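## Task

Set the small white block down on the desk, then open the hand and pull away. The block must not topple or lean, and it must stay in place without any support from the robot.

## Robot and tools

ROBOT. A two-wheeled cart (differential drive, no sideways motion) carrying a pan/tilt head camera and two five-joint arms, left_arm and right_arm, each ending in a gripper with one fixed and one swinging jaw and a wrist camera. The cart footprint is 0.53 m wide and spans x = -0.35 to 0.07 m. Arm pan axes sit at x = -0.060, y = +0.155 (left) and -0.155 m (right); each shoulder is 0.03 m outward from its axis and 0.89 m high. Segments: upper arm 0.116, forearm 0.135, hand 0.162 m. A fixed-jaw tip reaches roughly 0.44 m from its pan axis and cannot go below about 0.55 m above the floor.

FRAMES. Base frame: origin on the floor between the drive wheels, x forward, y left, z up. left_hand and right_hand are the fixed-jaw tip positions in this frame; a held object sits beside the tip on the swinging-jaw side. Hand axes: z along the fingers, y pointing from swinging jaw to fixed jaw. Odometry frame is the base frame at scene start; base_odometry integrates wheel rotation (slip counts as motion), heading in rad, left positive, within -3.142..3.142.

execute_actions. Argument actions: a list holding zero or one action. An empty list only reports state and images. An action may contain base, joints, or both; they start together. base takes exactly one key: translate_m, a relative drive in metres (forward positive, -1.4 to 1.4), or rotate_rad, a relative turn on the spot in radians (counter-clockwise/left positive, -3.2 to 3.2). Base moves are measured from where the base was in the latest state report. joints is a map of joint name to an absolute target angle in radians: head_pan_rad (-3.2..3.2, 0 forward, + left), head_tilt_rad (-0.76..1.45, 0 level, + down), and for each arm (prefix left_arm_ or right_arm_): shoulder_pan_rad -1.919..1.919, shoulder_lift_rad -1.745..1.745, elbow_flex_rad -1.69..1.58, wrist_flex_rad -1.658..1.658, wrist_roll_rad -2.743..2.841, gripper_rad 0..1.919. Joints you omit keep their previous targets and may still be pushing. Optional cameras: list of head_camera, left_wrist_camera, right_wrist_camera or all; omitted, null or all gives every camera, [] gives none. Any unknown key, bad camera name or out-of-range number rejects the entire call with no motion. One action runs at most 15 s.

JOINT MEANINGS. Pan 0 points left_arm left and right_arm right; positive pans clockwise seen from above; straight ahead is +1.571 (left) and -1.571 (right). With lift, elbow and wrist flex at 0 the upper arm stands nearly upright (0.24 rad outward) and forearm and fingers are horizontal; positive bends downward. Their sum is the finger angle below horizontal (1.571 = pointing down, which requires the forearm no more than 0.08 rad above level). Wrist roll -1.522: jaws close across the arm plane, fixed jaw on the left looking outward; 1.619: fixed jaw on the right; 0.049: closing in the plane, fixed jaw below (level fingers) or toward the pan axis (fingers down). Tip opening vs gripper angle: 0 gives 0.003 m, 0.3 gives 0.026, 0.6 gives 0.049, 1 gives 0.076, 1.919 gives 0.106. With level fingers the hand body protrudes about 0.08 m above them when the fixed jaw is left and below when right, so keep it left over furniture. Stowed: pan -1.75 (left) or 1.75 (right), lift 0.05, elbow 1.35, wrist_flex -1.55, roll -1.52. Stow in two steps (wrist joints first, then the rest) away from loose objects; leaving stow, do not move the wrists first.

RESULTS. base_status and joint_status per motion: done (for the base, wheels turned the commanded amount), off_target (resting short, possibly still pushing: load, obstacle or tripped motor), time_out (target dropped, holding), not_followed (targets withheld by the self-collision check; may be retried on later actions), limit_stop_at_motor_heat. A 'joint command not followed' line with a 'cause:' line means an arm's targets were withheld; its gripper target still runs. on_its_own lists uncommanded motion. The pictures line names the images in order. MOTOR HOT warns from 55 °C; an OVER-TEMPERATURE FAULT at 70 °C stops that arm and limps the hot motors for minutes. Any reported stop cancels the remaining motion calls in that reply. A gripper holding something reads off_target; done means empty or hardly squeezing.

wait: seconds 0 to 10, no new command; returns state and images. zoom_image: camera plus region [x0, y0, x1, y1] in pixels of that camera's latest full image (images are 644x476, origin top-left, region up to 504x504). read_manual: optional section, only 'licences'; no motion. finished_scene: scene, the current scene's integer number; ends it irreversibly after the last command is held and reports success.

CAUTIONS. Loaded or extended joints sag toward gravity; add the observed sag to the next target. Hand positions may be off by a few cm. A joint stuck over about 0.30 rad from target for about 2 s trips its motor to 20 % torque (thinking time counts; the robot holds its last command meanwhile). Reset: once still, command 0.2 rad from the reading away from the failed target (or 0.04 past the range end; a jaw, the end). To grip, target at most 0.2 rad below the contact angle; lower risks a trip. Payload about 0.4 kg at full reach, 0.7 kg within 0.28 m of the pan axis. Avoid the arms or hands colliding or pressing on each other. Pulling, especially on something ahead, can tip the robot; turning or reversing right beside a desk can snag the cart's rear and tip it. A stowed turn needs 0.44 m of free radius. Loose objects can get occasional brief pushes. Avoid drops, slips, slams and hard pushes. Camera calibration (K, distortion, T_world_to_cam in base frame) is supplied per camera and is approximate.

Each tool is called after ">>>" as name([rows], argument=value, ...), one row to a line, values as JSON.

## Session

>>> execute_actions(actions=[])

Scene clock: 0.00 s.
base_odometry: x=+0.000 y=+0.000 heading=+0.000 (m, m, rad; odometry frame)
base_status: not commanded
joint_positions: head_pan_rad=-0.004 head_tilt_rad=-0.032 left_arm_shoulder_pan_rad=-1.730 left_arm_shoulder_lift_rad=-0.004 left_arm_elbow_flex_rad=+1.409 left_arm_wrist_flex_rad=-1.478 left_arm_wrist_roll_rad=-1.552 left_arm_gripper_rad=+1.920 right_arm_shoulder_pan_rad=+1.756 right_arm_shoulder_lift_rad=+0.056 right_arm_elbow_flex_rad=+1.320 right_arm_wrist_flex_rad=-1.583 right_arm_wrist_roll_rad=-1.548 right_arm_gripper_rad=+1.920
joint_status: not commanded
left_hand: x=-0.3011 y=+0.1085 z=+0.8861 quat_wxyz=(-0.069, -0.680, -0.044, +0.729) (m; base frame)
right_hand: x=-0.3100 y=-0.1160 z=+0.9064 quat_wxyz=(-0.062, +0.627, -0.067, -0.774) (m; base frame)
pictures: head_camera, left_wrist_camera, right_wrist_camera
camera_calibration (this result's frames):
head_camera: T_world_to_cam=[[-0.0280586, -0.999449, 0.017756, -0.0241156], [0.0401076, -0.0188743, -0.999017, 1.19314], [0.998801, -0.0273189, 0.0406151, -0.00800613], [0, 0, 0, 1]] pos_world=[-0.0405342, -0.00180131, 1.19272]
left_wrist_camera: T_world_to_cam=[[-0.161281, 0.986654, -0.0223938, -0.138422], [0.491619, 0.0606448, -0.868696, 0.924973], [-0.855745, -0.151113, -0.494839, 0.265399], [0, 0, 0, 1]] pos_world=[-0.249946, 0.120585, 0.931751]
right_wrist_camera: T_world_to_cam=[[0.214137, 0.976455, -0.0261025, 0.194204], [0.342497, -0.100082, -0.934173, 0.960264], [-0.91479, 0.191101, -0.355864, 0.127721], [0, 0, 0, 1]] pos_world=[-0.253636, -0.117934, 0.947573]
Images, in order (width x height): head_camera 644x476, left_wrist_camera 644x476, right_wrist_camera 644x476.

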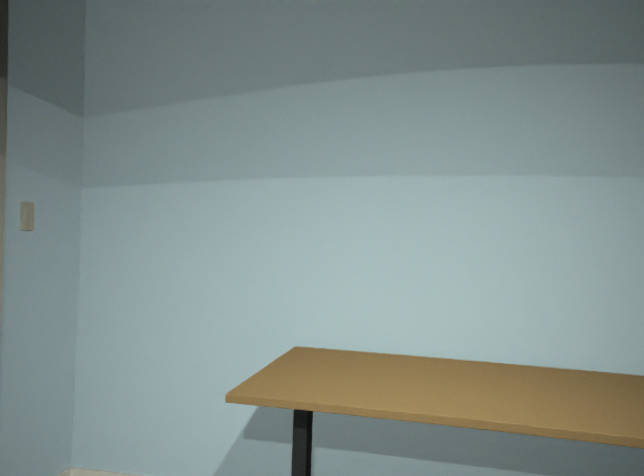

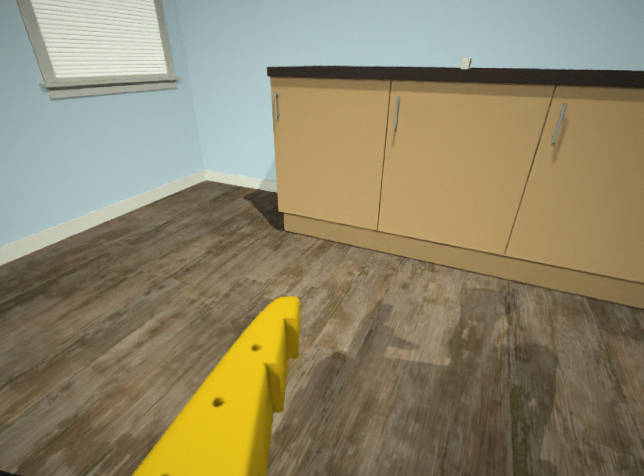

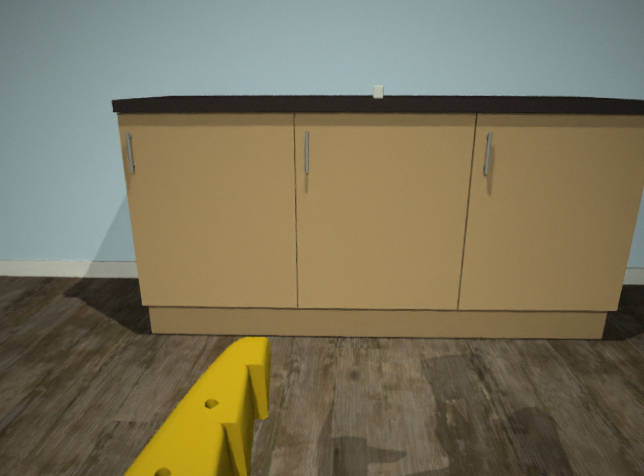

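>>> zoom_image(camera="right_wrist_camera", region=[330, 70, 430, 130])

Region (330, 70, 430, 130) of right_wrist_camera's 644x476 image, scaled by 5.040; it fills the top 302 rows of this view, and the rest is white.

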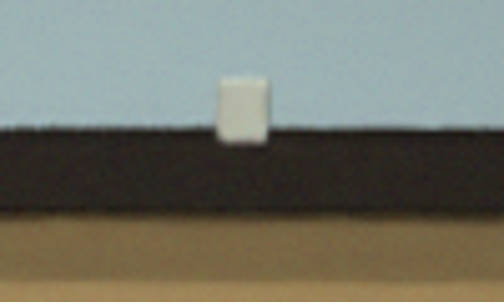

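>>> execute_actions([
  {"base": {"rotate_rad": 3.06}, "joints": {"right_arm_shoulder_pan_rad": -1.571, "right_arm_shoulder_lift_rad": -0.3, "right_arm_elbow_flex_rad": 0.9, "head_tilt_rad": 0.3, "head_pan_rad": -0.15}},
], cameras=["head_camera"])

Scene clock: 22.80 s.
base_odometry: x=-0.001 y=+0.000 heading=+3.059 (m, m, rad; odometry frame)
base_status: done
joint_positions: head_pan_rad=-0.140 head_tilt_rad=+0.293 left_arm_shoulder_pan_rad=-1.730 left_arm_shoulder_lift_rad=-0.004 left_arm_elbow_flex_rad=+1.409 left_arm_wrist_flex_rad=-1.478 left_arm_wrist_roll_rad=-1.552 left_arm_gripper_rad=+1.920 right_arm_shoulder_pan_rad=-1.565 right_arm_shoulder_lift_rad=-0.268 right_arm_elbow_flex_rad=+0.935 right_arm_wrist_flex_rad=-1.583 right_arm_wrist_roll_rad=-1.548 right_arm_gripper_rad=+1.920
joint_status: all done
left_hand: x=-0.3011 y=+0.1085 z=+0.8861 quat_wxyz=(-0.069, -0.680, -0.044, +0.729) (m; base frame)
right_hand: x=+0.1747 y=-0.1486 z=+1.0578 quat_wxyz=(+0.947, +0.005, +0.322, +0.010) (m; base frame)
pictures: head_camera
camera_calibration (this result's frames):
head_camera: T_world_to_cam=[[-0.156457, -0.987381, 0.0245046, -0.037918], [-0.280834, 0.0206864, -0.959533, 1.13261], [0.946918, -0.157007, -0.280526, 0.359189], [0, 0, 0, 1]] pos_world=[-0.0279798, -0.00447383, 1.18847]
Images, in order (width x height): head_camera 644x476.

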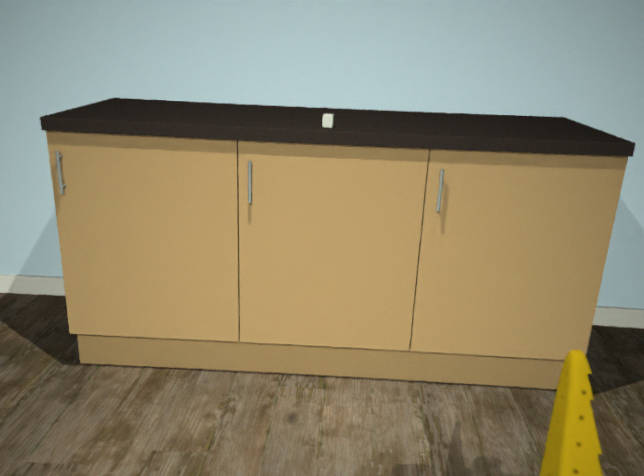

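>>> execute_actions([
  {"base": {"translate_m": 1.17}, "joints": {"right_arm_shoulder_lift_rad": -0.6, "right_arm_elbow_flex_rad": 0.5, "right_arm_wrist_flex_rad": 0.4, "right_arm_wrist_roll_rad": -1.522, "right_arm_gripper_rad": 1.1, "head_tilt_rad": 0.45, "head_pan_rad": -0.3}},
], cameras=["head_camera", "right_wrist_camera"])

Scene clock: 44.73 s.
base_odometry: x=-1.167 y=+0.095 heading=+3.059 (m, m, rad; odometry frame)
base_status: done
joint_positions: head_pan_rad=-0.290 head_tilt_rad=+0.444 left_arm_shoulder_pan_rad=-1.730 left_arm_shoulder_lift_rad=-0.004 left_arm_elbow_flex_rad=+1.409 left_arm_wrist_flex_rad=-1.478 left_arm_wrist_roll_rad=-1.552 left_arm_gripper_rad=+1.920 right_arm_shoulder_pan_rad=-1.565 right_arm_shoulder_lift_rad=-0.576 right_arm_elbow_flex_rad=+0.541 right_arm_wrist_flex_rad=+0.398 right_arm_wrist_roll_rad=-1.528 right_arm_gripper_rad=+1.107
joint_status: all done
left_hand: x=-0.3011 y=+0.1085 z=+0.8861 quat_wxyz=(-0.069, -0.680, -0.044, +0.729) (m; base frame)
right_hand: x=+0.2172 y=-0.1489 z=+0.9565 quat_wxyz=(+0.568, +0.005, +0.823, +0.000) (m; base frame)
pictures: head_camera, right_wrist_camera
camera_calibration (this result's frames):
head_camera: T_world_to_cam=[[-0.298533, -0.954023, 0.0267979, -0.0472352], [-0.409697, 0.102742, -0.906417, 1.06542], [0.86199, -0.281574, -0.421533, 0.517496], [0, 0, 0, 1]] pos_world=[-0.0236783, -0.00881284, 1.18512]
right_wrist_camera: T_world_to_cam=[[-0.0385513, -0.99917, 0.0131801, -0.162103], [-0.802583, 0.0231032, -0.596093, 0.766885], [0.595294, -0.0335583, -0.802807, 0.700196], [0, 0, 0, 1]] pos_world=[0.192417, -0.156188, 1.02139]
Images, in order (width x height): head_camera 644x476, right_wrist_camera 644x476.

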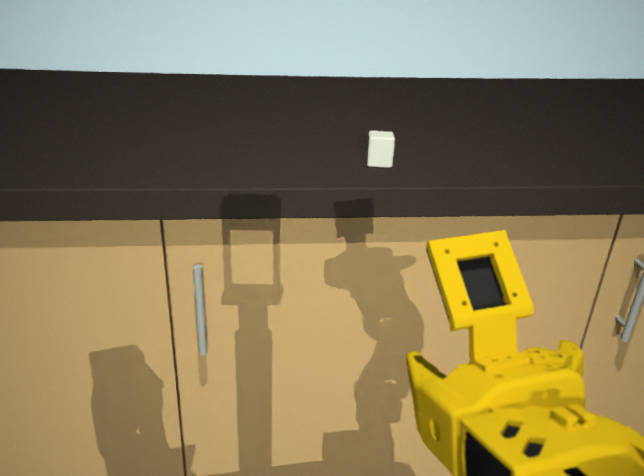

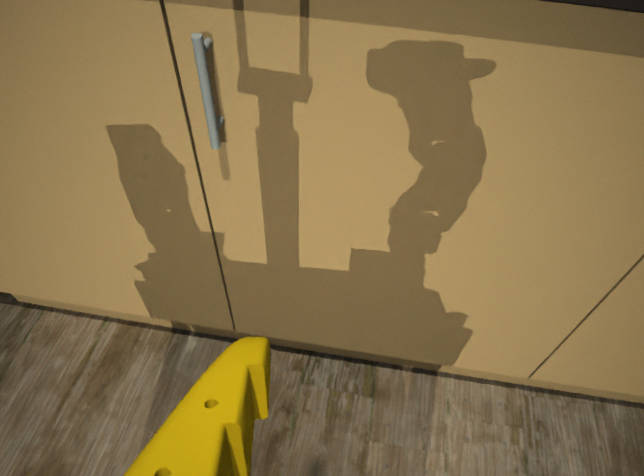

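>>> zoom_image(camera="head_camera", region=[330, 110, 430, 230])

Region (330, 110, 430, 230) of head_camera's 644x476 image, scaled by 4.200.

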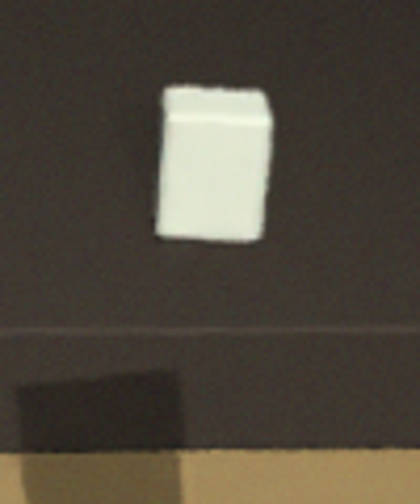

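>>> execute_actions([
  {"base": {"rotate_rad": -0.20}, "joints": {"right_arm_shoulder_lift_rad": 0.23, "right_arm_elbow_flex_rad": -0.55, "right_arm_wrist_flex_rad": 0.70, "head_tilt_rad": 0.6, "head_pan_rad": -0.3}},
], cameras=["head_camera"])

>>> execute_actions([
  {"base": {"translate_m": 0.28}},
], cameras=["head_camera", "right_wrist_camera"])

Scene clock: 62.67 s.
base_odometry: x=-1.168 y=+0.095 heading=+2.860 (m, m, rad; odometry frame)
base_status: done
joint_positions: head_pan_rad=-0.290 head_tilt_rad=+0.594 left_arm_shoulder_pan_rad=-1.730 left_arm_shoulder_lift_rad=-0.004 left_arm_elbow_flex_rad=+1.409 left_arm_wrist_flex_rad=-1.478 left_arm_wrist_roll_rad=-1.552 left_arm_gripper_rad=+1.920 right_arm_shoulder_pan_rad=-1.565 right_arm_shoulder_lift_rad=+0.249 right_arm_elbow_flex_rad=-0.505 right_arm_wrist_flex_rad=+0.697 right_arm_wrist_roll_rad=-1.528 right_arm_gripper_rad=+1.107
joint_status: all done
left_hand: x=-0.3011 y=+0.1085 z=+0.8861 quat_wxyz=(-0.069, -0.680, -0.044, +0.729) (m; base frame)
right_hand: x=+0.2996 y=-0.1493 z=+0.9668 quat_wxyz=(+0.535, +0.005, +0.845, +0.000) (m; base frame)
pictures: head_camera
camera_calibration (this result's frames):
head_camera: T_world_to_cam=[[-0.294586, -0.955201, 0.0284777, -0.0489831], [-0.535178, 0.140215, -0.833021, 0.975041], [0.791709, -0.260637, -0.552508, 0.664945], [0, 0, 0, 1]] pos_world=[-0.0190521, -0.0101948, 1.18101]
Images, in order (width x height): head_camera 644x476.

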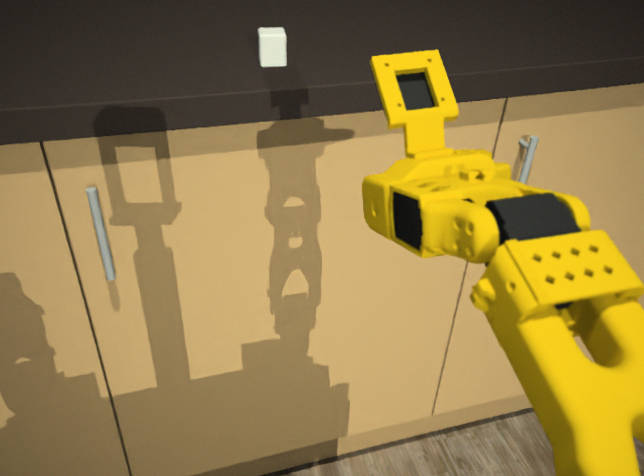

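Scene clock: 64.83 s.
base_odometry: x=-1.436 y=+0.174 heading=+2.858 (m, m, rad; odometry frame)
base_status: done
joint_positions: head_pan_rad=-0.290 head_tilt_rad=+0.594 left_arm_shoulder_pan_rad=-1.730 left_arm_shoulder_lift_rad=-0.004 left_arm_elbow_flex_rad=+1.409 left_arm_wrist_flex_rad=-1.478 left_arm_wrist_roll_rad=-1.552 left_arm_gripper_rad=+1.920 right_arm_shoulder_pan_rad=-1.565 right_arm_shoulder_lift_rad=+0.250 right_arm_elbow_flex_rad=-0.507 right_arm_wrist_flex_rad=+0.697 right_arm_wrist_roll_rad=-1.528 right_arm_gripper_rad=+1.107
joint_status: not commanded
left_hand: x=-0.3011 y=+0.1085 z=+0.8861 quat_wxyz=(-0.069, -0.680, -0.044, +0.729) (m; base frame)
right_hand: x=+0.2997 y=-0.1493 z=+0.9667 quat_wxyz=(+0.535, +0.005, +0.845, +0.000) (m; base frame)
pictures: head_camera, right_wrist_camera
camera_calibration (this result's frames):
head_camera: T_world_to_cam=[[-0.294619, -0.95519, 0.0284795, -0.0489867], [-0.53533, 0.140283, -0.832912, 0.974908], [0.791594, -0.260637, -0.552673, 0.665129], [0, 0, 0, 1]] pos_world=[-0.0190468, -0.0101976, 1.18101]
right_wrist_camera: T_world_to_cam=[[-0.0374208, -0.999176, 0.015707, -0.162309], [-0.846713, 0.0233551, -0.531536, 0.79006], [0.530732, -0.0331898, -0.84689, 0.721257], [0, 0, 0, 1]] pos_world=[0.280087, -0.156689, 1.03332]
Images, in order (width x height): head_camera 644x476, right_wrist_camera 644x476.

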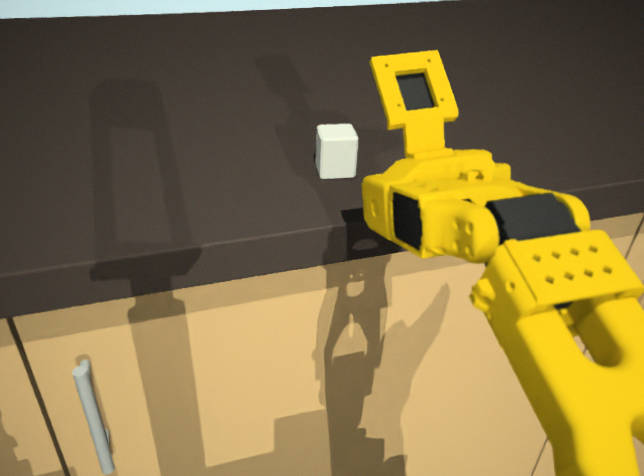

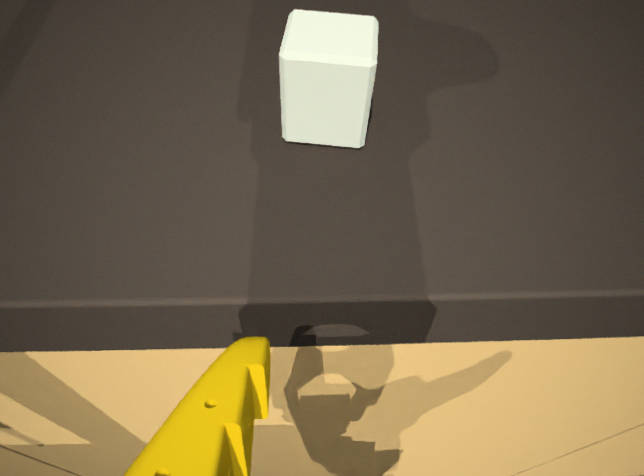

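>>> execute_actions([
  {"base": {"translate_m": 0.03}, "joints": {"right_arm_shoulder_pan_rad": -1.61, "right_arm_shoulder_lift_rad": 0.185, "right_arm_elbow_flex_rad": -0.12, "right_arm_wrist_flex_rad": 0.31, "head_pan_rad": -0.4, "head_tilt_rad": 0.65}},
], cameras=["head_camera", "right_wrist_camera"])

Scene clock: 78.20 s.
base_odometry: x=-1.466 y=+0.182 heading=+2.857 (m, m, rad; odometry frame)
base_status: done
joint_positions: head_pan_rad=-0.390 head_tilt_rad=+0.645 left_arm_shoulder_pan_rad=-1.730 left_arm_shoulder_lift_rad=-0.004 left_arm_elbow_flex_rad=+1.409 left_arm_wrist_flex_rad=-1.478 left_arm_wrist_roll_rad=-1.552 left_arm_gripper_rad=+1.920 right_arm_shoulder_pan_rad=-1.603 right_arm_shoulder_lift_rad=+0.235 right_arm_elbow_flex_rad=-0.115 right_arm_wrist_flex_rad=+0.329 right_arm_wrist_roll_rad=-1.528 right_arm_gripper_rad=+1.107
joint_status: all done
left_hand: x=-0.3011 y=+0.1085 z=+0.8861 quat_wxyz=(-0.069, -0.680, -0.044, +0.729) (m; base frame)
right_hand: x=+0.3025 y=-0.1354 z=+0.9163 quat_wxyz=(+0.532, -0.011, +0.847, +0.010) (m; base frame)
pictures: head_camera, right_wrist_camera
camera_calibration (this result's frames):
head_camera: T_world_to_cam=[[-0.38709, -0.921589, 0.0288987, -0.0538153], [-0.556677, 0.208603, -0.804111, 0.940756], [0.735032, -0.327351, -0.593776, 0.709781], [0, 0, 0, 1]] pos_world=[-0.0188455, -0.0134931, 1.17948]
right_wrist_camera: T_world_to_cam=[[0.00103661, -0.999872, 0.0159498, -0.15948], [-0.851036, -0.00925742, -0.525026, 0.756218], [0.525106, -0.0130296, -0.850937, 0.685669], [0, 0, 0, 1]] pos_world=[0.283685, -0.143525, 0.983039]
Images, in order (width x height): head_camera 644x476, right_wrist_camera 644x476.

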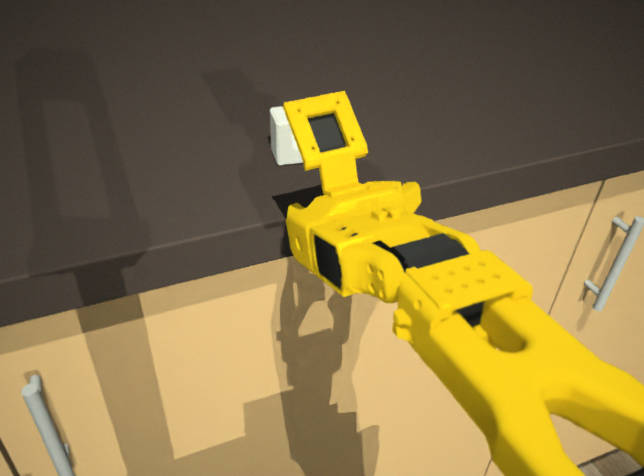

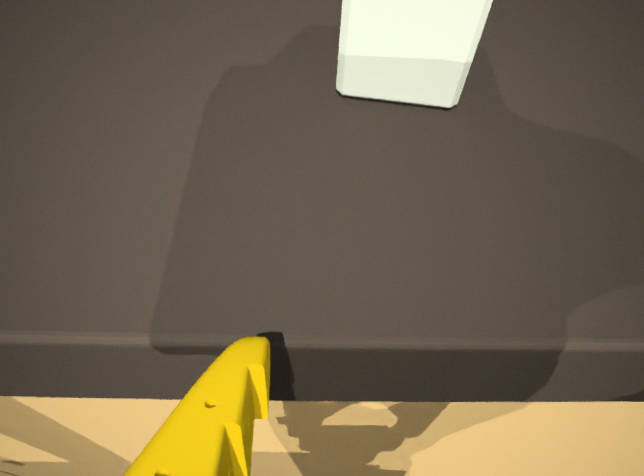

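>>> execute_actions([
  {"base": {"translate_m": 0.105}},
], cameras=["head_camera", "right_wrist_camera"])

Scene clock: 87.80 s.
base_odometry: x=-1.567 y=+0.212 heading=+2.857 (m, m, rad; odometry frame)
base_status: done
joint_positions: head_pan_rad=-0.390 head_tilt_rad=+0.645 left_arm_shoulder_pan_rad=-1.730 left_arm_shoulder_lift_rad=-0.004 left_arm_elbow_flex_rad=+1.409 left_arm_wrist_flex_rad=-1.478 left_arm_wrist_roll_rad=-1.552 left_arm_gripper_rad=+1.920 right_arm_shoulder_pan_rad=-1.603 right_arm_shoulder_lift_rad=+0.235 right_arm_elbow_flex_rad=-0.115 right_arm_wrist_flex_rad=+0.327 right_arm_wrist_roll_rad=-1.528 right_arm_gripper_rad=+1.107
joint_status: not commanded
left_hand: x=-0.3011 y=+0.1085 z=+0.8861 quat_wxyz=(-0.069, -0.680, -0.044, +0.729) (m; base frame)
right_hand: x=+0.3026 y=-0.1354 z=+0.9165 quat_wxyz=(+0.533, -0.011, +0.846, +0.010) (m; base frame)
pictures: head_camera, right_wrist_camera
camera_calibration (this result's frames):
head_camera: T_world_to_cam=[[-0.387201, -0.921542, 0.0288987, -0.0538205], [-0.556652, 0.20867, -0.804111, 0.940757], [0.734992, -0.327439, -0.593776, 0.709779], [0, 0, 0, 1]] pos_world=[-0.0188471, -0.0134965, 1.17948]
right_wrist_camera: T_world_to_cam=[[0.0010122, -0.999873, 0.0159013, -0.159428], [-0.85023, -0.0092311, -0.52633, 0.757381], [0.52641, -0.012987, -0.850132, 0.684675], [0, 0, 0, 1]] pos_world=[0.283689, -0.143525, 0.983231]
Images, in order (width x height): head_camera 644x476, right_wrist_camera 644x476.

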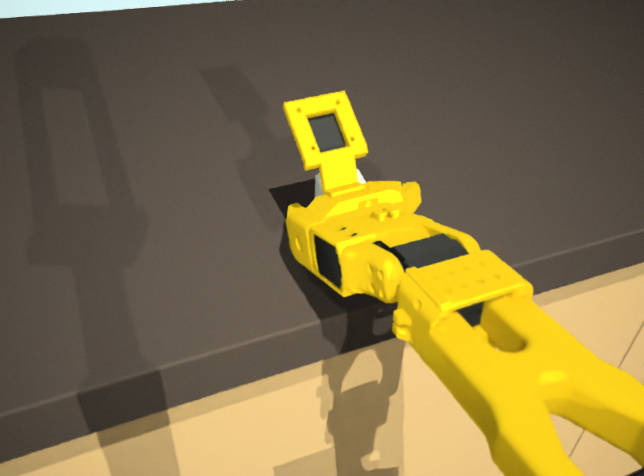

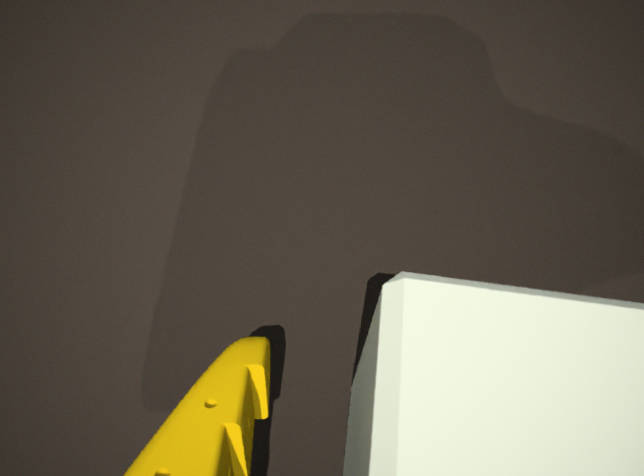

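>>> execute_actions([
  {"base": {"translate_m": 0.008}, "joints": {"right_arm_shoulder_pan_rad": -1.576, "right_arm_gripper_rad": 0.7}},
], cameras=["right_wrist_camera"])

>>> execute_actions([
  {"joints": {"right_arm_gripper_rad": 0.2}},
], cameras=["head_camera", "right_wrist_camera"])

Scene clock: 92.23 s.
base_odometry: x=-1.575 y=+0.214 heading=+2.857 (m, m, rad; odometry frame)
base_status: done
joint_positions: head_pan_rad=-0.390 head_tilt_rad=+0.645 left_arm_shoulder_pan_rad=-1.730 left_arm_shoulder_lift_rad=-0.004 left_arm_elbow_flex_rad=+1.409 left_arm_wrist_flex_rad=-1.478 left_arm_wrist_roll_rad=-1.552 left_arm_gripper_rad=+1.920 right_arm_shoulder_pan_rad=-1.583 right_arm_shoulder_lift_rad=+0.235 right_arm_elbow_flex_rad=-0.115 right_arm_wrist_flex_rad=+0.327 right_arm_wrist_roll_rad=-1.528 right_arm_gripper_rad=+0.708
joint_status: all done
left_hand: x=-0.3011 y=+0.1085 z=+0.8861 quat_wxyz=(-0.069, -0.680, -0.044, +0.729) (m; base frame)
right_hand: x=+0.3030 y=-0.1427 z=+0.9165 quat_wxyz=(+0.533, -0.003, +0.846, +0.005) (m; base frame)
pictures: right_wrist_camera
camera_calibration (this result's frames):
right_wrist_camera: T_world_to_cam=[[-0.0189259, -0.999694, 0.0159013, -0.160597], [-0.850245, 0.00772469, -0.52633, 0.760008], [0.526047, -0.0234813, -0.850132, 0.683027], [0, 0, 0, 1]] pos_world=[0.28385, -0.15038, 0.983231]
Images, in order (width x height): right_wrist_camera 644x476.

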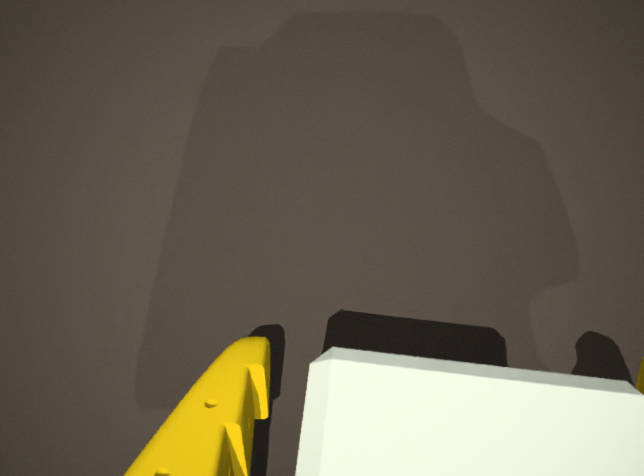

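Scene clock: 93.03 s.
base_odometry: x=-1.575 y=+0.214 heading=+2.857 (m, m, rad; odometry frame)
base_status: not commanded
joint_positions: head_pan_rad=-0.390 head_tilt_rad=+0.645 left_arm_shoulder_pan_rad=-1.730 left_arm_shoulder_lift_rad=-0.004 left_arm_elbow_flex_rad=+1.409 left_arm_wrist_flex_rad=-1.478 left_arm_wrist_roll_rad=-1.552 left_arm_gripper_rad=+1.920 right_arm_shoulder_pan_rad=-1.582 right_arm_shoulder_lift_rad=+0.235 right_arm_elbow_flex_rad=-0.115 right_arm_wrist_flex_rad=+0.327 right_arm_wrist_roll_rad=-1.528 right_arm_gripper_rad=+0.379
joint_status: right_arm_gripper_rad off_target (ended at +0.379, target +0.200)
left_hand: x=-0.3011 y=+0.1085 z=+0.8861 quat_wxyz=(-0.069, -0.680, -0.044, +0.729) (m; base frame)
right_hand: x=+0.3030 y=-0.1432 z=+0.9165 quat_wxyz=(+0.533, -0.002, +0.846, +0.005) (m; base frame)
pictures: head_camera, right_wrist_camera
camera_calibration (this result's frames):
head_camera: T_world_to_cam=[[-0.387216, -0.921536, 0.0288988, -0.0538213], [-0.556655, 0.208683, -0.804106, 0.94075], [0.734982, -0.32745, -0.593783, 0.709787], [0, 0, 0, 1]] pos_world=[-0.0188471, -0.013497, 1.17948]
right_wrist_camera: T_world_to_cam=[[-0.0204594, -0.999664, 0.0159013, -0.160684], [-0.850232, 0.00902894, -0.52633, 0.760211], [0.52601, -0.0242882, -0.850132, 0.682899], [0, 0, 0, 1]] pos_world=[0.283857, -0.150908, 0.983231]
Images, in order (width x height): head_camera 644x476, right_wrist_camera 644x476.

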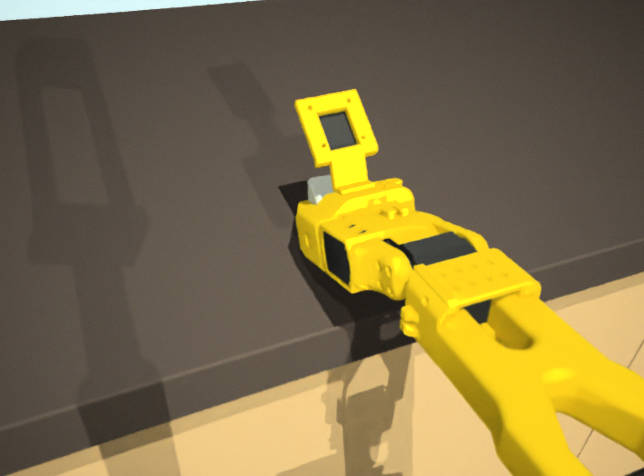

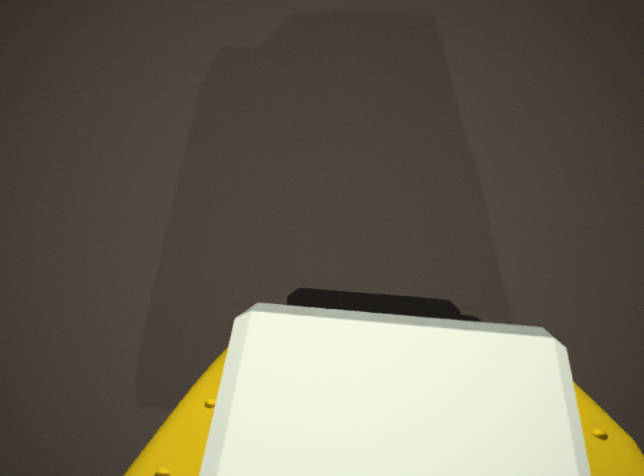

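>>> execute_actions([
  {"joints": {"right_arm_elbow_flex_rad": -0.41, "right_arm_wrist_flex_rad": 0.575}},
], cameras=["head_camera", "right_wrist_camera"])

Scene clock: 96.50 s.
base_odometry: x=-1.575 y=+0.214 heading=+2.857 (m, m, rad; odometry frame)
base_status: not commanded
joint_positions: head_pan_rad=-0.390 head_tilt_rad=+0.645 left_arm_shoulder_pan_rad=-1.730 left_arm_shoulder_lift_rad=-0.004 left_arm_elbow_flex_rad=+1.409 left_arm_wrist_flex_rad=-1.478 left_arm_wrist_roll_rad=-1.552 left_arm_gripper_rad=+1.920 right_arm_shoulder_pan_rad=-1.582 right_arm_shoulder_lift_rad=+0.235 right_arm_elbow_flex_rad=-0.362 right_arm_wrist_flex_rad=+0.573 right_arm_wrist_roll_rad=-1.528 right_arm_gripper_rad=+0.379
joint_status: all done
left_hand: x=-0.3011 y=+0.1085 z=+0.8861 quat_wxyz=(-0.069, -0.680, -0.044, +0.729) (m; base frame)
right_hand: x=+0.3017 y=-0.1432 z=+0.9499 quat_wxyz=(+0.533, -0.002, +0.846, +0.005) (m; base frame)
pictures: head_camera, right_wrist_camera
camera_calibration (this result's frames):
head_camera: T_world_to_cam=[[-0.387217, -0.921536, 0.0288988, -0.0538214], [-0.556655, 0.208683, -0.804106, 0.94075], [0.734982, -0.32745, -0.593783, 0.709787], [0, 0, 0, 1]] pos_world=[-0.0188471, -0.013497, 1.17948]
right_wrist_camera: T_world_to_cam=[[-0.0204837, -0.999664, 0.0158528, -0.161204], [-0.849424, 0.00903797, -0.527634, 0.777704], [0.527313, -0.0242736, -0.849324, 0.710862], [0, 0, 0, 1]] pos_world=[0.282451, -0.150924, 1.01665]
Images, in order (width x height): head_camera 644x476, right_wrist_camera 644x476.

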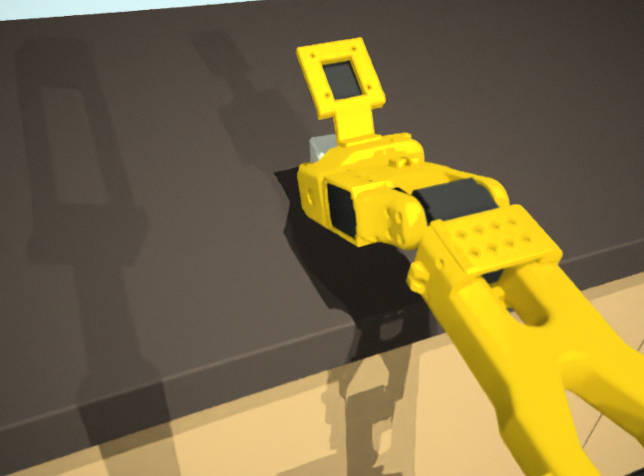

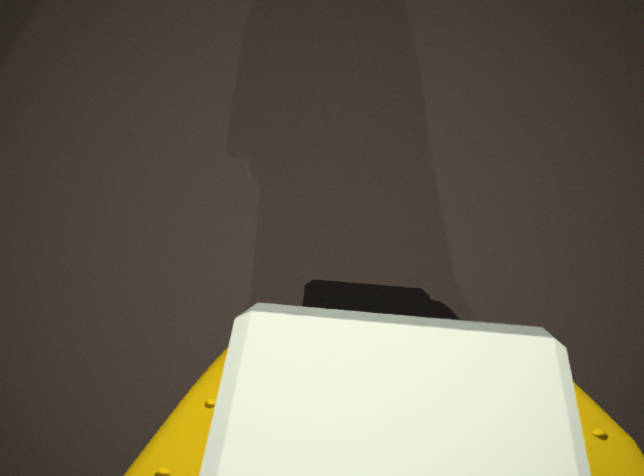

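>>> execute_actions(actions=[], cameras=["left_wrist_camera"])

Scene clock: 102.67 s.
base_odometry: x=-1.575 y=+0.214 heading=+2.857 (m, m, rad; odometry frame)
base_status: not commanded
joint_positions: head_pan_rad=-0.390 head_tilt_rad=+0.645 left_arm_shoulder_pan_rad=-1.730 left_arm_shoulder_lift_rad=-0.004 left_arm_elbow_flex_rad=+1.409 left_arm_wrist_flex_rad=-1.478 left_arm_wrist_roll_rad=-1.552 left_arm_gripper_rad=+1.920 right_arm_shoulder_pan_rad=-1.582 right_arm_shoulder_lift_rad=+0.235 right_arm_elbow_flex_rad=-0.362 right_arm_wrist_flex_rad=+0.573 right_arm_wrist_roll_rad=-1.528 right_arm_gripper_rad=+0.379
joint_status: all done
left_hand: x=-0.3011 y=+0.1085 z=+0.8861 quat_wxyz=(-0.069, -0.680, -0.044, +0.729) (m; base frame)
right_hand: x=+0.3017 y=-0.1432 z=+0.9499 quat_wxyz=(+0.533, -0.002, +0.846, +0.005) (m; base frame)
pictures: left_wrist_camera
camera_calibration (this result's frames):
left_wrist_camera: T_world_to_cam=[[-0.161281, 0.986654, -0.0223938, -0.138422], [0.491619, 0.0606448, -0.868696, 0.924973], [-0.855745, -0.151113, -0.494839, 0.265399], [0, 0, 0, 1]] pos_world=[-0.249946, 0.120585, 0.931751]
Images, in order (width x height): left_wrist_camera 644x476.

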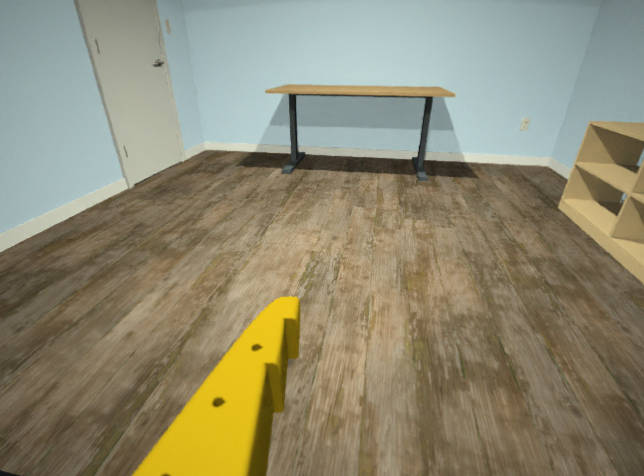

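>>> execute_actions([
  {"base": {"translate_m": -1.4}, "joints": {"head_pan_rad": -0.1, "head_tilt_rad": 0.45}},
], cameras=["right_wrist_camera", "left_wrist_camera"])

>>> execute_actions([
  {"base": {"rotate_rad": -3.11}},
], cameras=["head_camera", "right_wrist_camera"])

Scene clock: 113.60 s.
base_odometry: x=-0.232 y=-0.180 heading=+2.856 (m, m, rad; odometry frame)
base_status: done
joint_positions: head_pan_rad=-0.110 head_tilt_rad=+0.463 left_arm_shoulder_pan_rad=-1.730 left_arm_shoulder_lift_rad=-0.004 left_arm_elbow_flex_rad=+1.409 left_arm_wrist_flex_rad=-1.478 left_arm_wrist_roll_rad=-1.552 left_arm_gripper_rad=+1.920 right_arm_shoulder_pan_rad=-1.582 right_arm_shoulder_lift_rad=+0.235 right_arm_elbow_flex_rad=-0.362 right_arm_wrist_flex_rad=+0.573 right_arm_wrist_roll_rad=-1.528 right_arm_gripper_rad=+0.379
joint_status: all done
left_hand: x=-0.3011 y=+0.1085 z=+0.8861 quat_wxyz=(-0.069, -0.680, -0.044, +0.729) (m; base frame)
right_hand: x=+0.3017 y=-0.1432 z=+0.9499 quat_wxyz=(+0.533, -0.002, +0.846, +0.005) (m; base frame)
pictures: left_wrist_camera, right_wrist_camera
camera_calibration (this result's frames):
left_wrist_camera: T_world_to_cam=[[-0.161281, 0.986654, -0.0223938, -0.138422], [0.491619, 0.0606448, -0.868696, 0.924973], [-0.855745, -0.151113, -0.494839, 0.265399], [0, 0, 0, 1]] pos_world=[-0.249946, 0.120585, 0.931751]
right_wrist_camera: T_world_to_cam=[[-0.0204837, -0.999664, 0.0158528, -0.161204], [-0.849424, 0.00903797, -0.527634, 0.777704], [0.527313, -0.0242736, -0.849324, 0.710862], [0, 0, 0, 1]] pos_world=[0.282451, -0.150924, 1.01665]
Images, in order (width x height): left_wrist_camera 644x476, right_wrist_camera 644x476.

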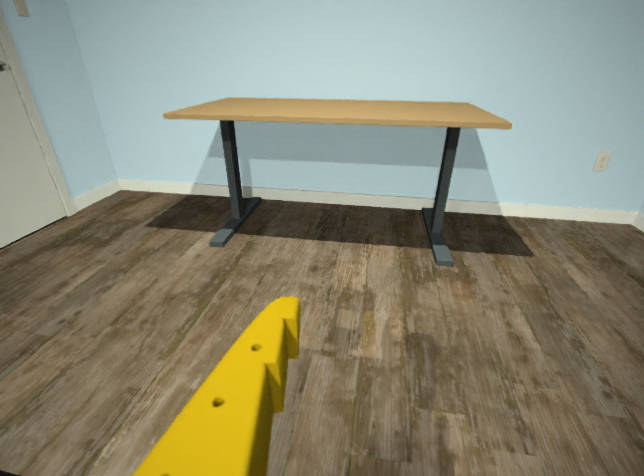

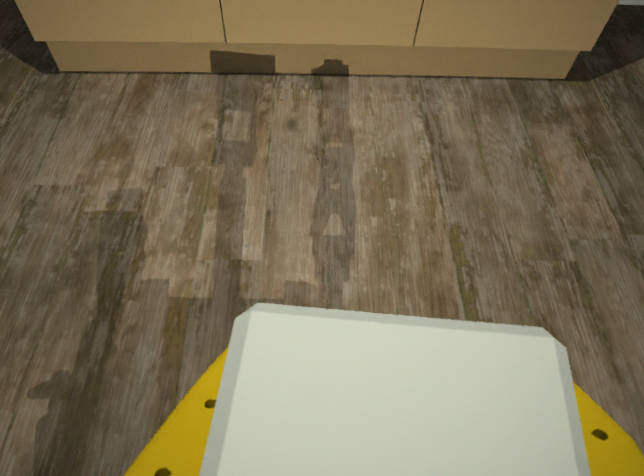

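Scene clock: 118.17 s.
base_odometry: x=-0.231 y=-0.180 heading=-0.254 (m, m, rad; odometry frame)
base_status: done
joint_positions: head_pan_rad=-0.110 head_tilt_rad=+0.463 left_arm_shoulder_pan_rad=-1.730 left_arm_shoulder_lift_rad=-0.004 left_arm_elbow_flex_rad=+1.409 left_arm_wrist_flex_rad=-1.478 left_arm_wrist_roll_rad=-1.552 left_arm_gripper_rad=+1.920 right_arm_shoulder_pan_rad=-1.582 right_arm_shoulder_lift_rad=+0.235 right_arm_elbow_flex_rad=-0.362 right_arm_wrist_flex_rad=+0.573 right_arm_wrist_roll_rad=-1.528 right_arm_gripper_rad=+0.379
joint_status: not commanded
left_hand: x=-0.3011 y=+0.1085 z=+0.8861 quat_wxyz=(-0.069, -0.680, -0.044, +0.729) (m; base frame)
right_hand: x=+0.3017 y=-0.1432 z=+0.9499 quat_wxyz=(+0.533, -0.002, +0.846, +0.005) (m; base frame)
pictures: head_camera, right_wrist_camera
camera_calibration (this result's frames):
head_camera: T_world_to_cam=[[-0.1223, -0.992124, 0.0270519, -0.0392445], [-0.439028, 0.0296345, -0.897984, 1.05433], [0.890111, -0.1217, -0.439195, 0.539147], [0, 0, 0, 1]] pos_world=[-0.0218179, -0.00456578, 1.18463]
right_wrist_camera: T_world_to_cam=[[-0.0204837, -0.999664, 0.0158528, -0.161204], [-0.849424, 0.00903797, -0.527634, 0.777704], [0.527313, -0.0242736, -0.849324, 0.710862], [0, 0, 0, 1]] pos_world=[0.282451, -0.150924, 1.01665]
Images, in order (width x height): head_camera 644x476, right_wrist_camera 644x476.

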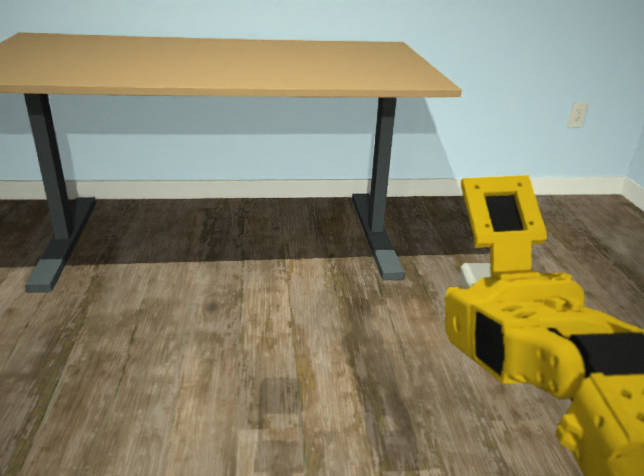

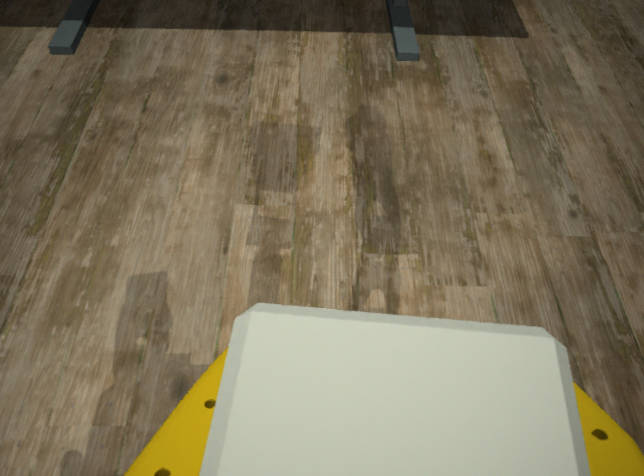

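>>> execute_actions([
  {"base": {"translate_m": 1.33}, "joints": {"right_arm_shoulder_lift_rad": 0.63, "right_arm_elbow_flex_rad": 0.06, "right_arm_wrist_flex_rad": -0.295, "head_pan_rad": -0.3, "head_tilt_rad": 0.8}},
], cameras=["head_camera", "right_wrist_camera"])

Scene clock: 137.07 s.
base_odometry: x=+1.057 y=-0.514 heading=-0.250 (m, m, rad; odometry frame)
base_status: done
joint_positions: head_pan_rad=-0.290 head_tilt_rad=+0.795 left_arm_shoulder_pan_rad=-1.730 left_arm_shoulder_lift_rad=-0.004 left_arm_elbow_flex_rad=+1.409 left_arm_wrist_flex_rad=-1.478 left_arm_wrist_roll_rad=-1.552 left_arm_gripper_rad=+1.920 right_arm_shoulder_pan_rad=-1.582 right_arm_shoulder_lift_rad=+0.657 right_arm_elbow_flex_rad=+0.063 right_arm_wrist_flex_rad=-0.276 right_arm_wrist_roll_rad=-1.528 right_arm_gripper_rad=+0.379
joint_status: all done
left_hand: x=-0.3011 y=+0.1085 z=+0.8861 quat_wxyz=(-0.069, -0.680, -0.044, +0.729) (m; base frame)
right_hand: x=+0.3110 y=-0.1431 z=+0.8120 quat_wxyz=(+0.534, -0.002, +0.845, +0.005) (m; base frame)
pictures: head_camera, right_wrist_camera
camera_calibration (this result's frames):
head_camera: T_world_to_cam=[[-0.288939, -0.956886, 0.0297152, -0.050142], [-0.683669, 0.184512, -0.706082, 0.821955], [0.670157, -0.22433, -0.707507, 0.837636], [0, 0, 0, 1]] pos_world=[-0.0138901, -0.0117344, 1.17449]
right_wrist_camera: T_world_to_cam=[[-0.020508, -0.999665, 0.0158042, -0.158675], [-0.848614, 0.00904701, -0.528936, 0.713642], [0.528615, -0.0242591, -0.848515, 0.587718], [0, 0, 0, 1]] pos_world=[0.291675, -0.150821, 0.878666]
Images, in order (width x height): head_camera 644x476, right_wrist_camera 644x476.

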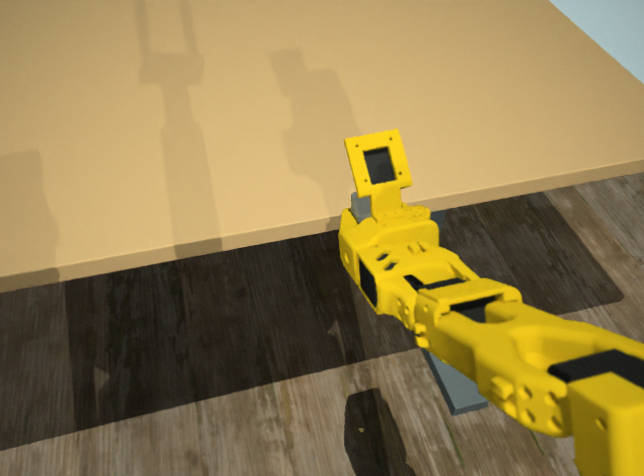

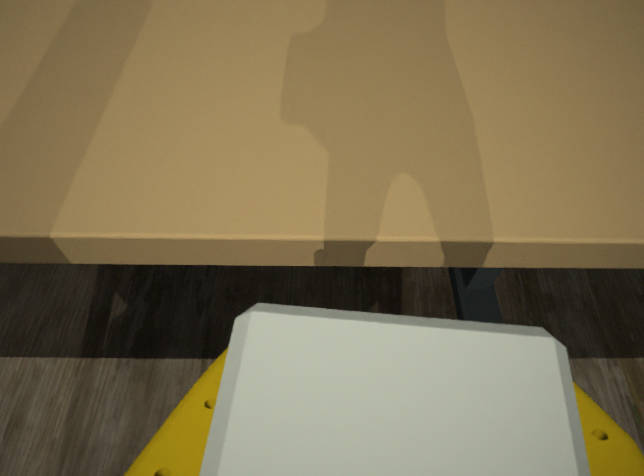

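>>> zoom_image(camera="right_wrist_camera", region=[240, 215, 340, 285])

Region (240, 215, 340, 285) of right_wrist_camera's 644x476 image, scaled by 5.040; it fills the top 353 rows of this view, and the rest is white.

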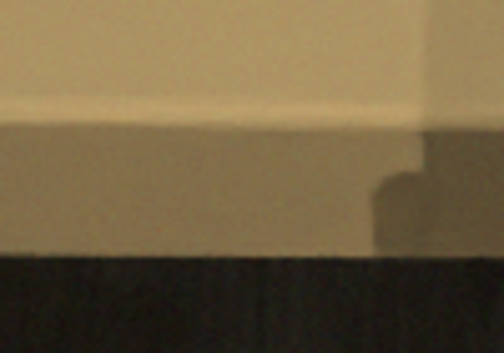

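>>> execute_actions([
  {"base": {"translate_m": 0.25}, "joints": {"right_arm_shoulder_lift_rad": 0.885, "right_arm_wrist_flex_rad": -0.55, "head_pan_rad": -0.35, "head_tilt_rad": 0.95}},
], cameras=["head_camera"])

>>> execute_actions([
  {"joints": {"right_arm_shoulder_lift_rad": 1.04, "right_arm_wrist_flex_rad": -0.702}},
], cameras=["head_camera", "right_wrist_camera"])

Scene clock: 146.57 s.
base_odometry: x=+1.299 y=-0.575 heading=-0.247 (m, m, rad; odometry frame)
base_status: done
joint_positions: head_pan_rad=-0.340 head_tilt_rad=+0.945 left_arm_shoulder_pan_rad=-1.730 left_arm_shoulder_lift_rad=-0.004 left_arm_elbow_flex_rad=+1.409 left_arm_wrist_flex_rad=-1.478 left_arm_wrist_roll_rad=-1.552 left_arm_gripper_rad=+1.920 right_arm_shoulder_pan_rad=-1.582 right_arm_shoulder_lift_rad=+0.910 right_arm_elbow_flex_rad=+0.063 right_arm_wrist_flex_rad=-0.532 right_arm_wrist_roll_rad=-1.528 right_arm_gripper_rad=+0.379
joint_status: all done
left_hand: x=-0.3011 y=+0.1085 z=+0.8861 quat_wxyz=(-0.069, -0.680, -0.044, +0.729) (m; base frame)
right_hand: x=+0.3017 y=-0.1432 z=+0.7638 quat_wxyz=(+0.535, -0.002, +0.845, +0.005) (m; base frame)
pictures: head_camera
camera_calibration (this result's frames):
head_camera: T_world_to_cam=[[-0.332198, -0.942737, 0.0298618, -0.052344], [-0.765703, 0.251057, -0.592174, 0.686991], [0.550767, -0.219584, -0.805257, 0.944535], [0, 0, 0, 1]] pos_world=[-0.0115763, -0.0144162, 1.16897]
Images, in order (width x height): head_camera 644x476.

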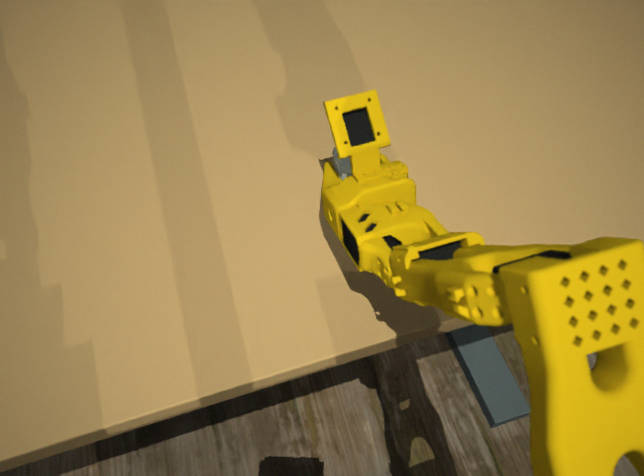

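Scene clock: 147.40 s.
base_odometry: x=+1.299 y=-0.575 heading=-0.247 (m, m, rad; odometry frame)
base_status: not commanded
joint_positions: head_pan_rad=-0.340 head_tilt_rad=+0.945 left_arm_shoulder_pan_rad=-1.730 left_arm_shoulder_lift_rad=-0.004 left_arm_elbow_flex_rad=+1.409 left_arm_wrist_flex_rad=-1.478 left_arm_wrist_roll_rad=-1.552 left_arm_gripper_rad=+1.920 right_arm_shoulder_pan_rad=-1.582 right_arm_shoulder_lift_rad=+1.063 right_arm_elbow_flex_rad=+0.063 right_arm_wrist_flex_rad=-0.682 right_arm_wrist_roll_rad=-1.528 right_arm_gripper_rad=+0.379
joint_status: all done
left_hand: x=-0.3011 y=+0.1085 z=+0.8861 quat_wxyz=(-0.069, -0.680, -0.044, +0.729) (m; base frame)
right_hand: x=+0.2899 y=-0.1434 z=+0.7356 quat_wxyz=(+0.534, -0.002, +0.845, +0.005) (m; base frame)
pictures: head_camera, right_wrist_camera
camera_calibration (this result's frames):
head_camera: T_world_to_cam=[[-0.332198, -0.942737, 0.0298618, -0.052344], [-0.765703, 0.251057, -0.592174, 0.686991], [0.550767, -0.219584, -0.805257, 0.944535], [0, 0, 0, 1]] pos_world=[-0.0115763, -0.0144162, 1.16897]
right_wrist_camera: T_world_to_cam=[[-0.020508, -0.999665, 0.0158042, -0.158135], [-0.848614, 0.00904701, -0.528936, 0.65537], [0.528615, -0.0242591, -0.848515, 0.534048], [0, 0, 0, 1]] pos_world=[0.270607, -0.151056, 0.802296]
Images, in order (width x height): head_camera 644x476, right_wrist_camera 644x476.

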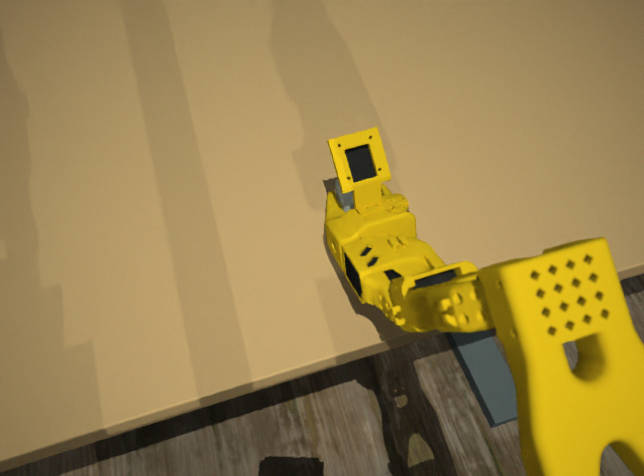

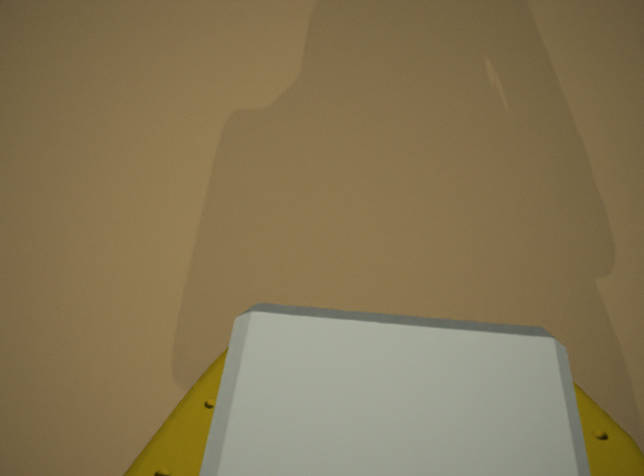

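>>> execute_actions([
  {"joints": {"right_arm_shoulder_lift_rad": 1.105, "right_arm_wrist_flex_rad": -0.752}},
], cameras=["right_wrist_camera"])

Scene clock: 153.87 s.
base_odometry: x=+1.299 y=-0.575 heading=-0.247 (m, m, rad; odometry frame)
base_status: not commanded
joint_positions: head_pan_rad=-0.340 head_tilt_rad=+0.945 left_arm_shoulder_pan_rad=-1.730 left_arm_shoulder_lift_rad=-0.004 left_arm_elbow_flex_rad=+1.409 left_arm_wrist_flex_rad=-1.478 left_arm_wrist_roll_rad=-1.552 left_arm_gripper_rad=+1.920 right_arm_shoulder_pan_rad=-1.582 right_arm_shoulder_lift_rad=+1.117 right_arm_elbow_flex_rad=+0.063 right_arm_wrist_flex_rad=-0.739 right_arm_wrist_roll_rad=-1.528 right_arm_gripper_rad=+0.379
joint_status: all done
left_hand: x=-0.3011 y=+0.1085 z=+0.8861 quat_wxyz=(-0.069, -0.680, -0.044, +0.729) (m; base frame)
right_hand: x=+0.2851 y=-0.1434 z=+0.7268 quat_wxyz=(+0.535, -0.002, +0.845, +0.005) (m; base frame)
pictures: right_wrist_camera
camera_calibration (this result's frames):
right_wrist_camera: T_world_to_cam=[[-0.0205564, -0.999665, 0.015707, -0.158065], [-0.846987, 0.00906518, -0.531536, 0.648042], [0.531216, -0.02423, -0.84689, 0.527213], [0, 0, 0, 1]] pos_world=[0.26557, -0.151112, 0.793433]
Images, in order (width x height): right_wrist_camera 644x476.

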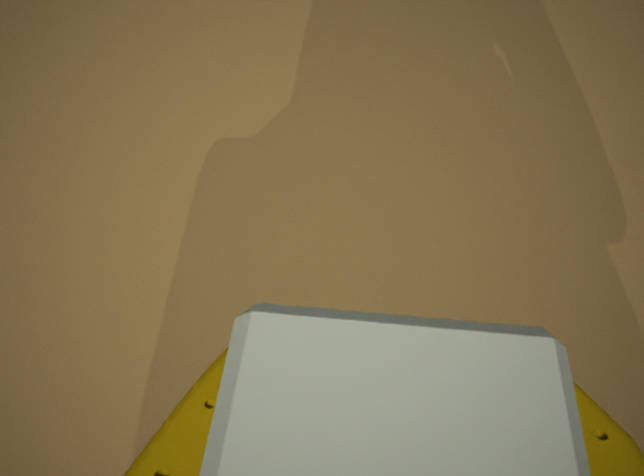

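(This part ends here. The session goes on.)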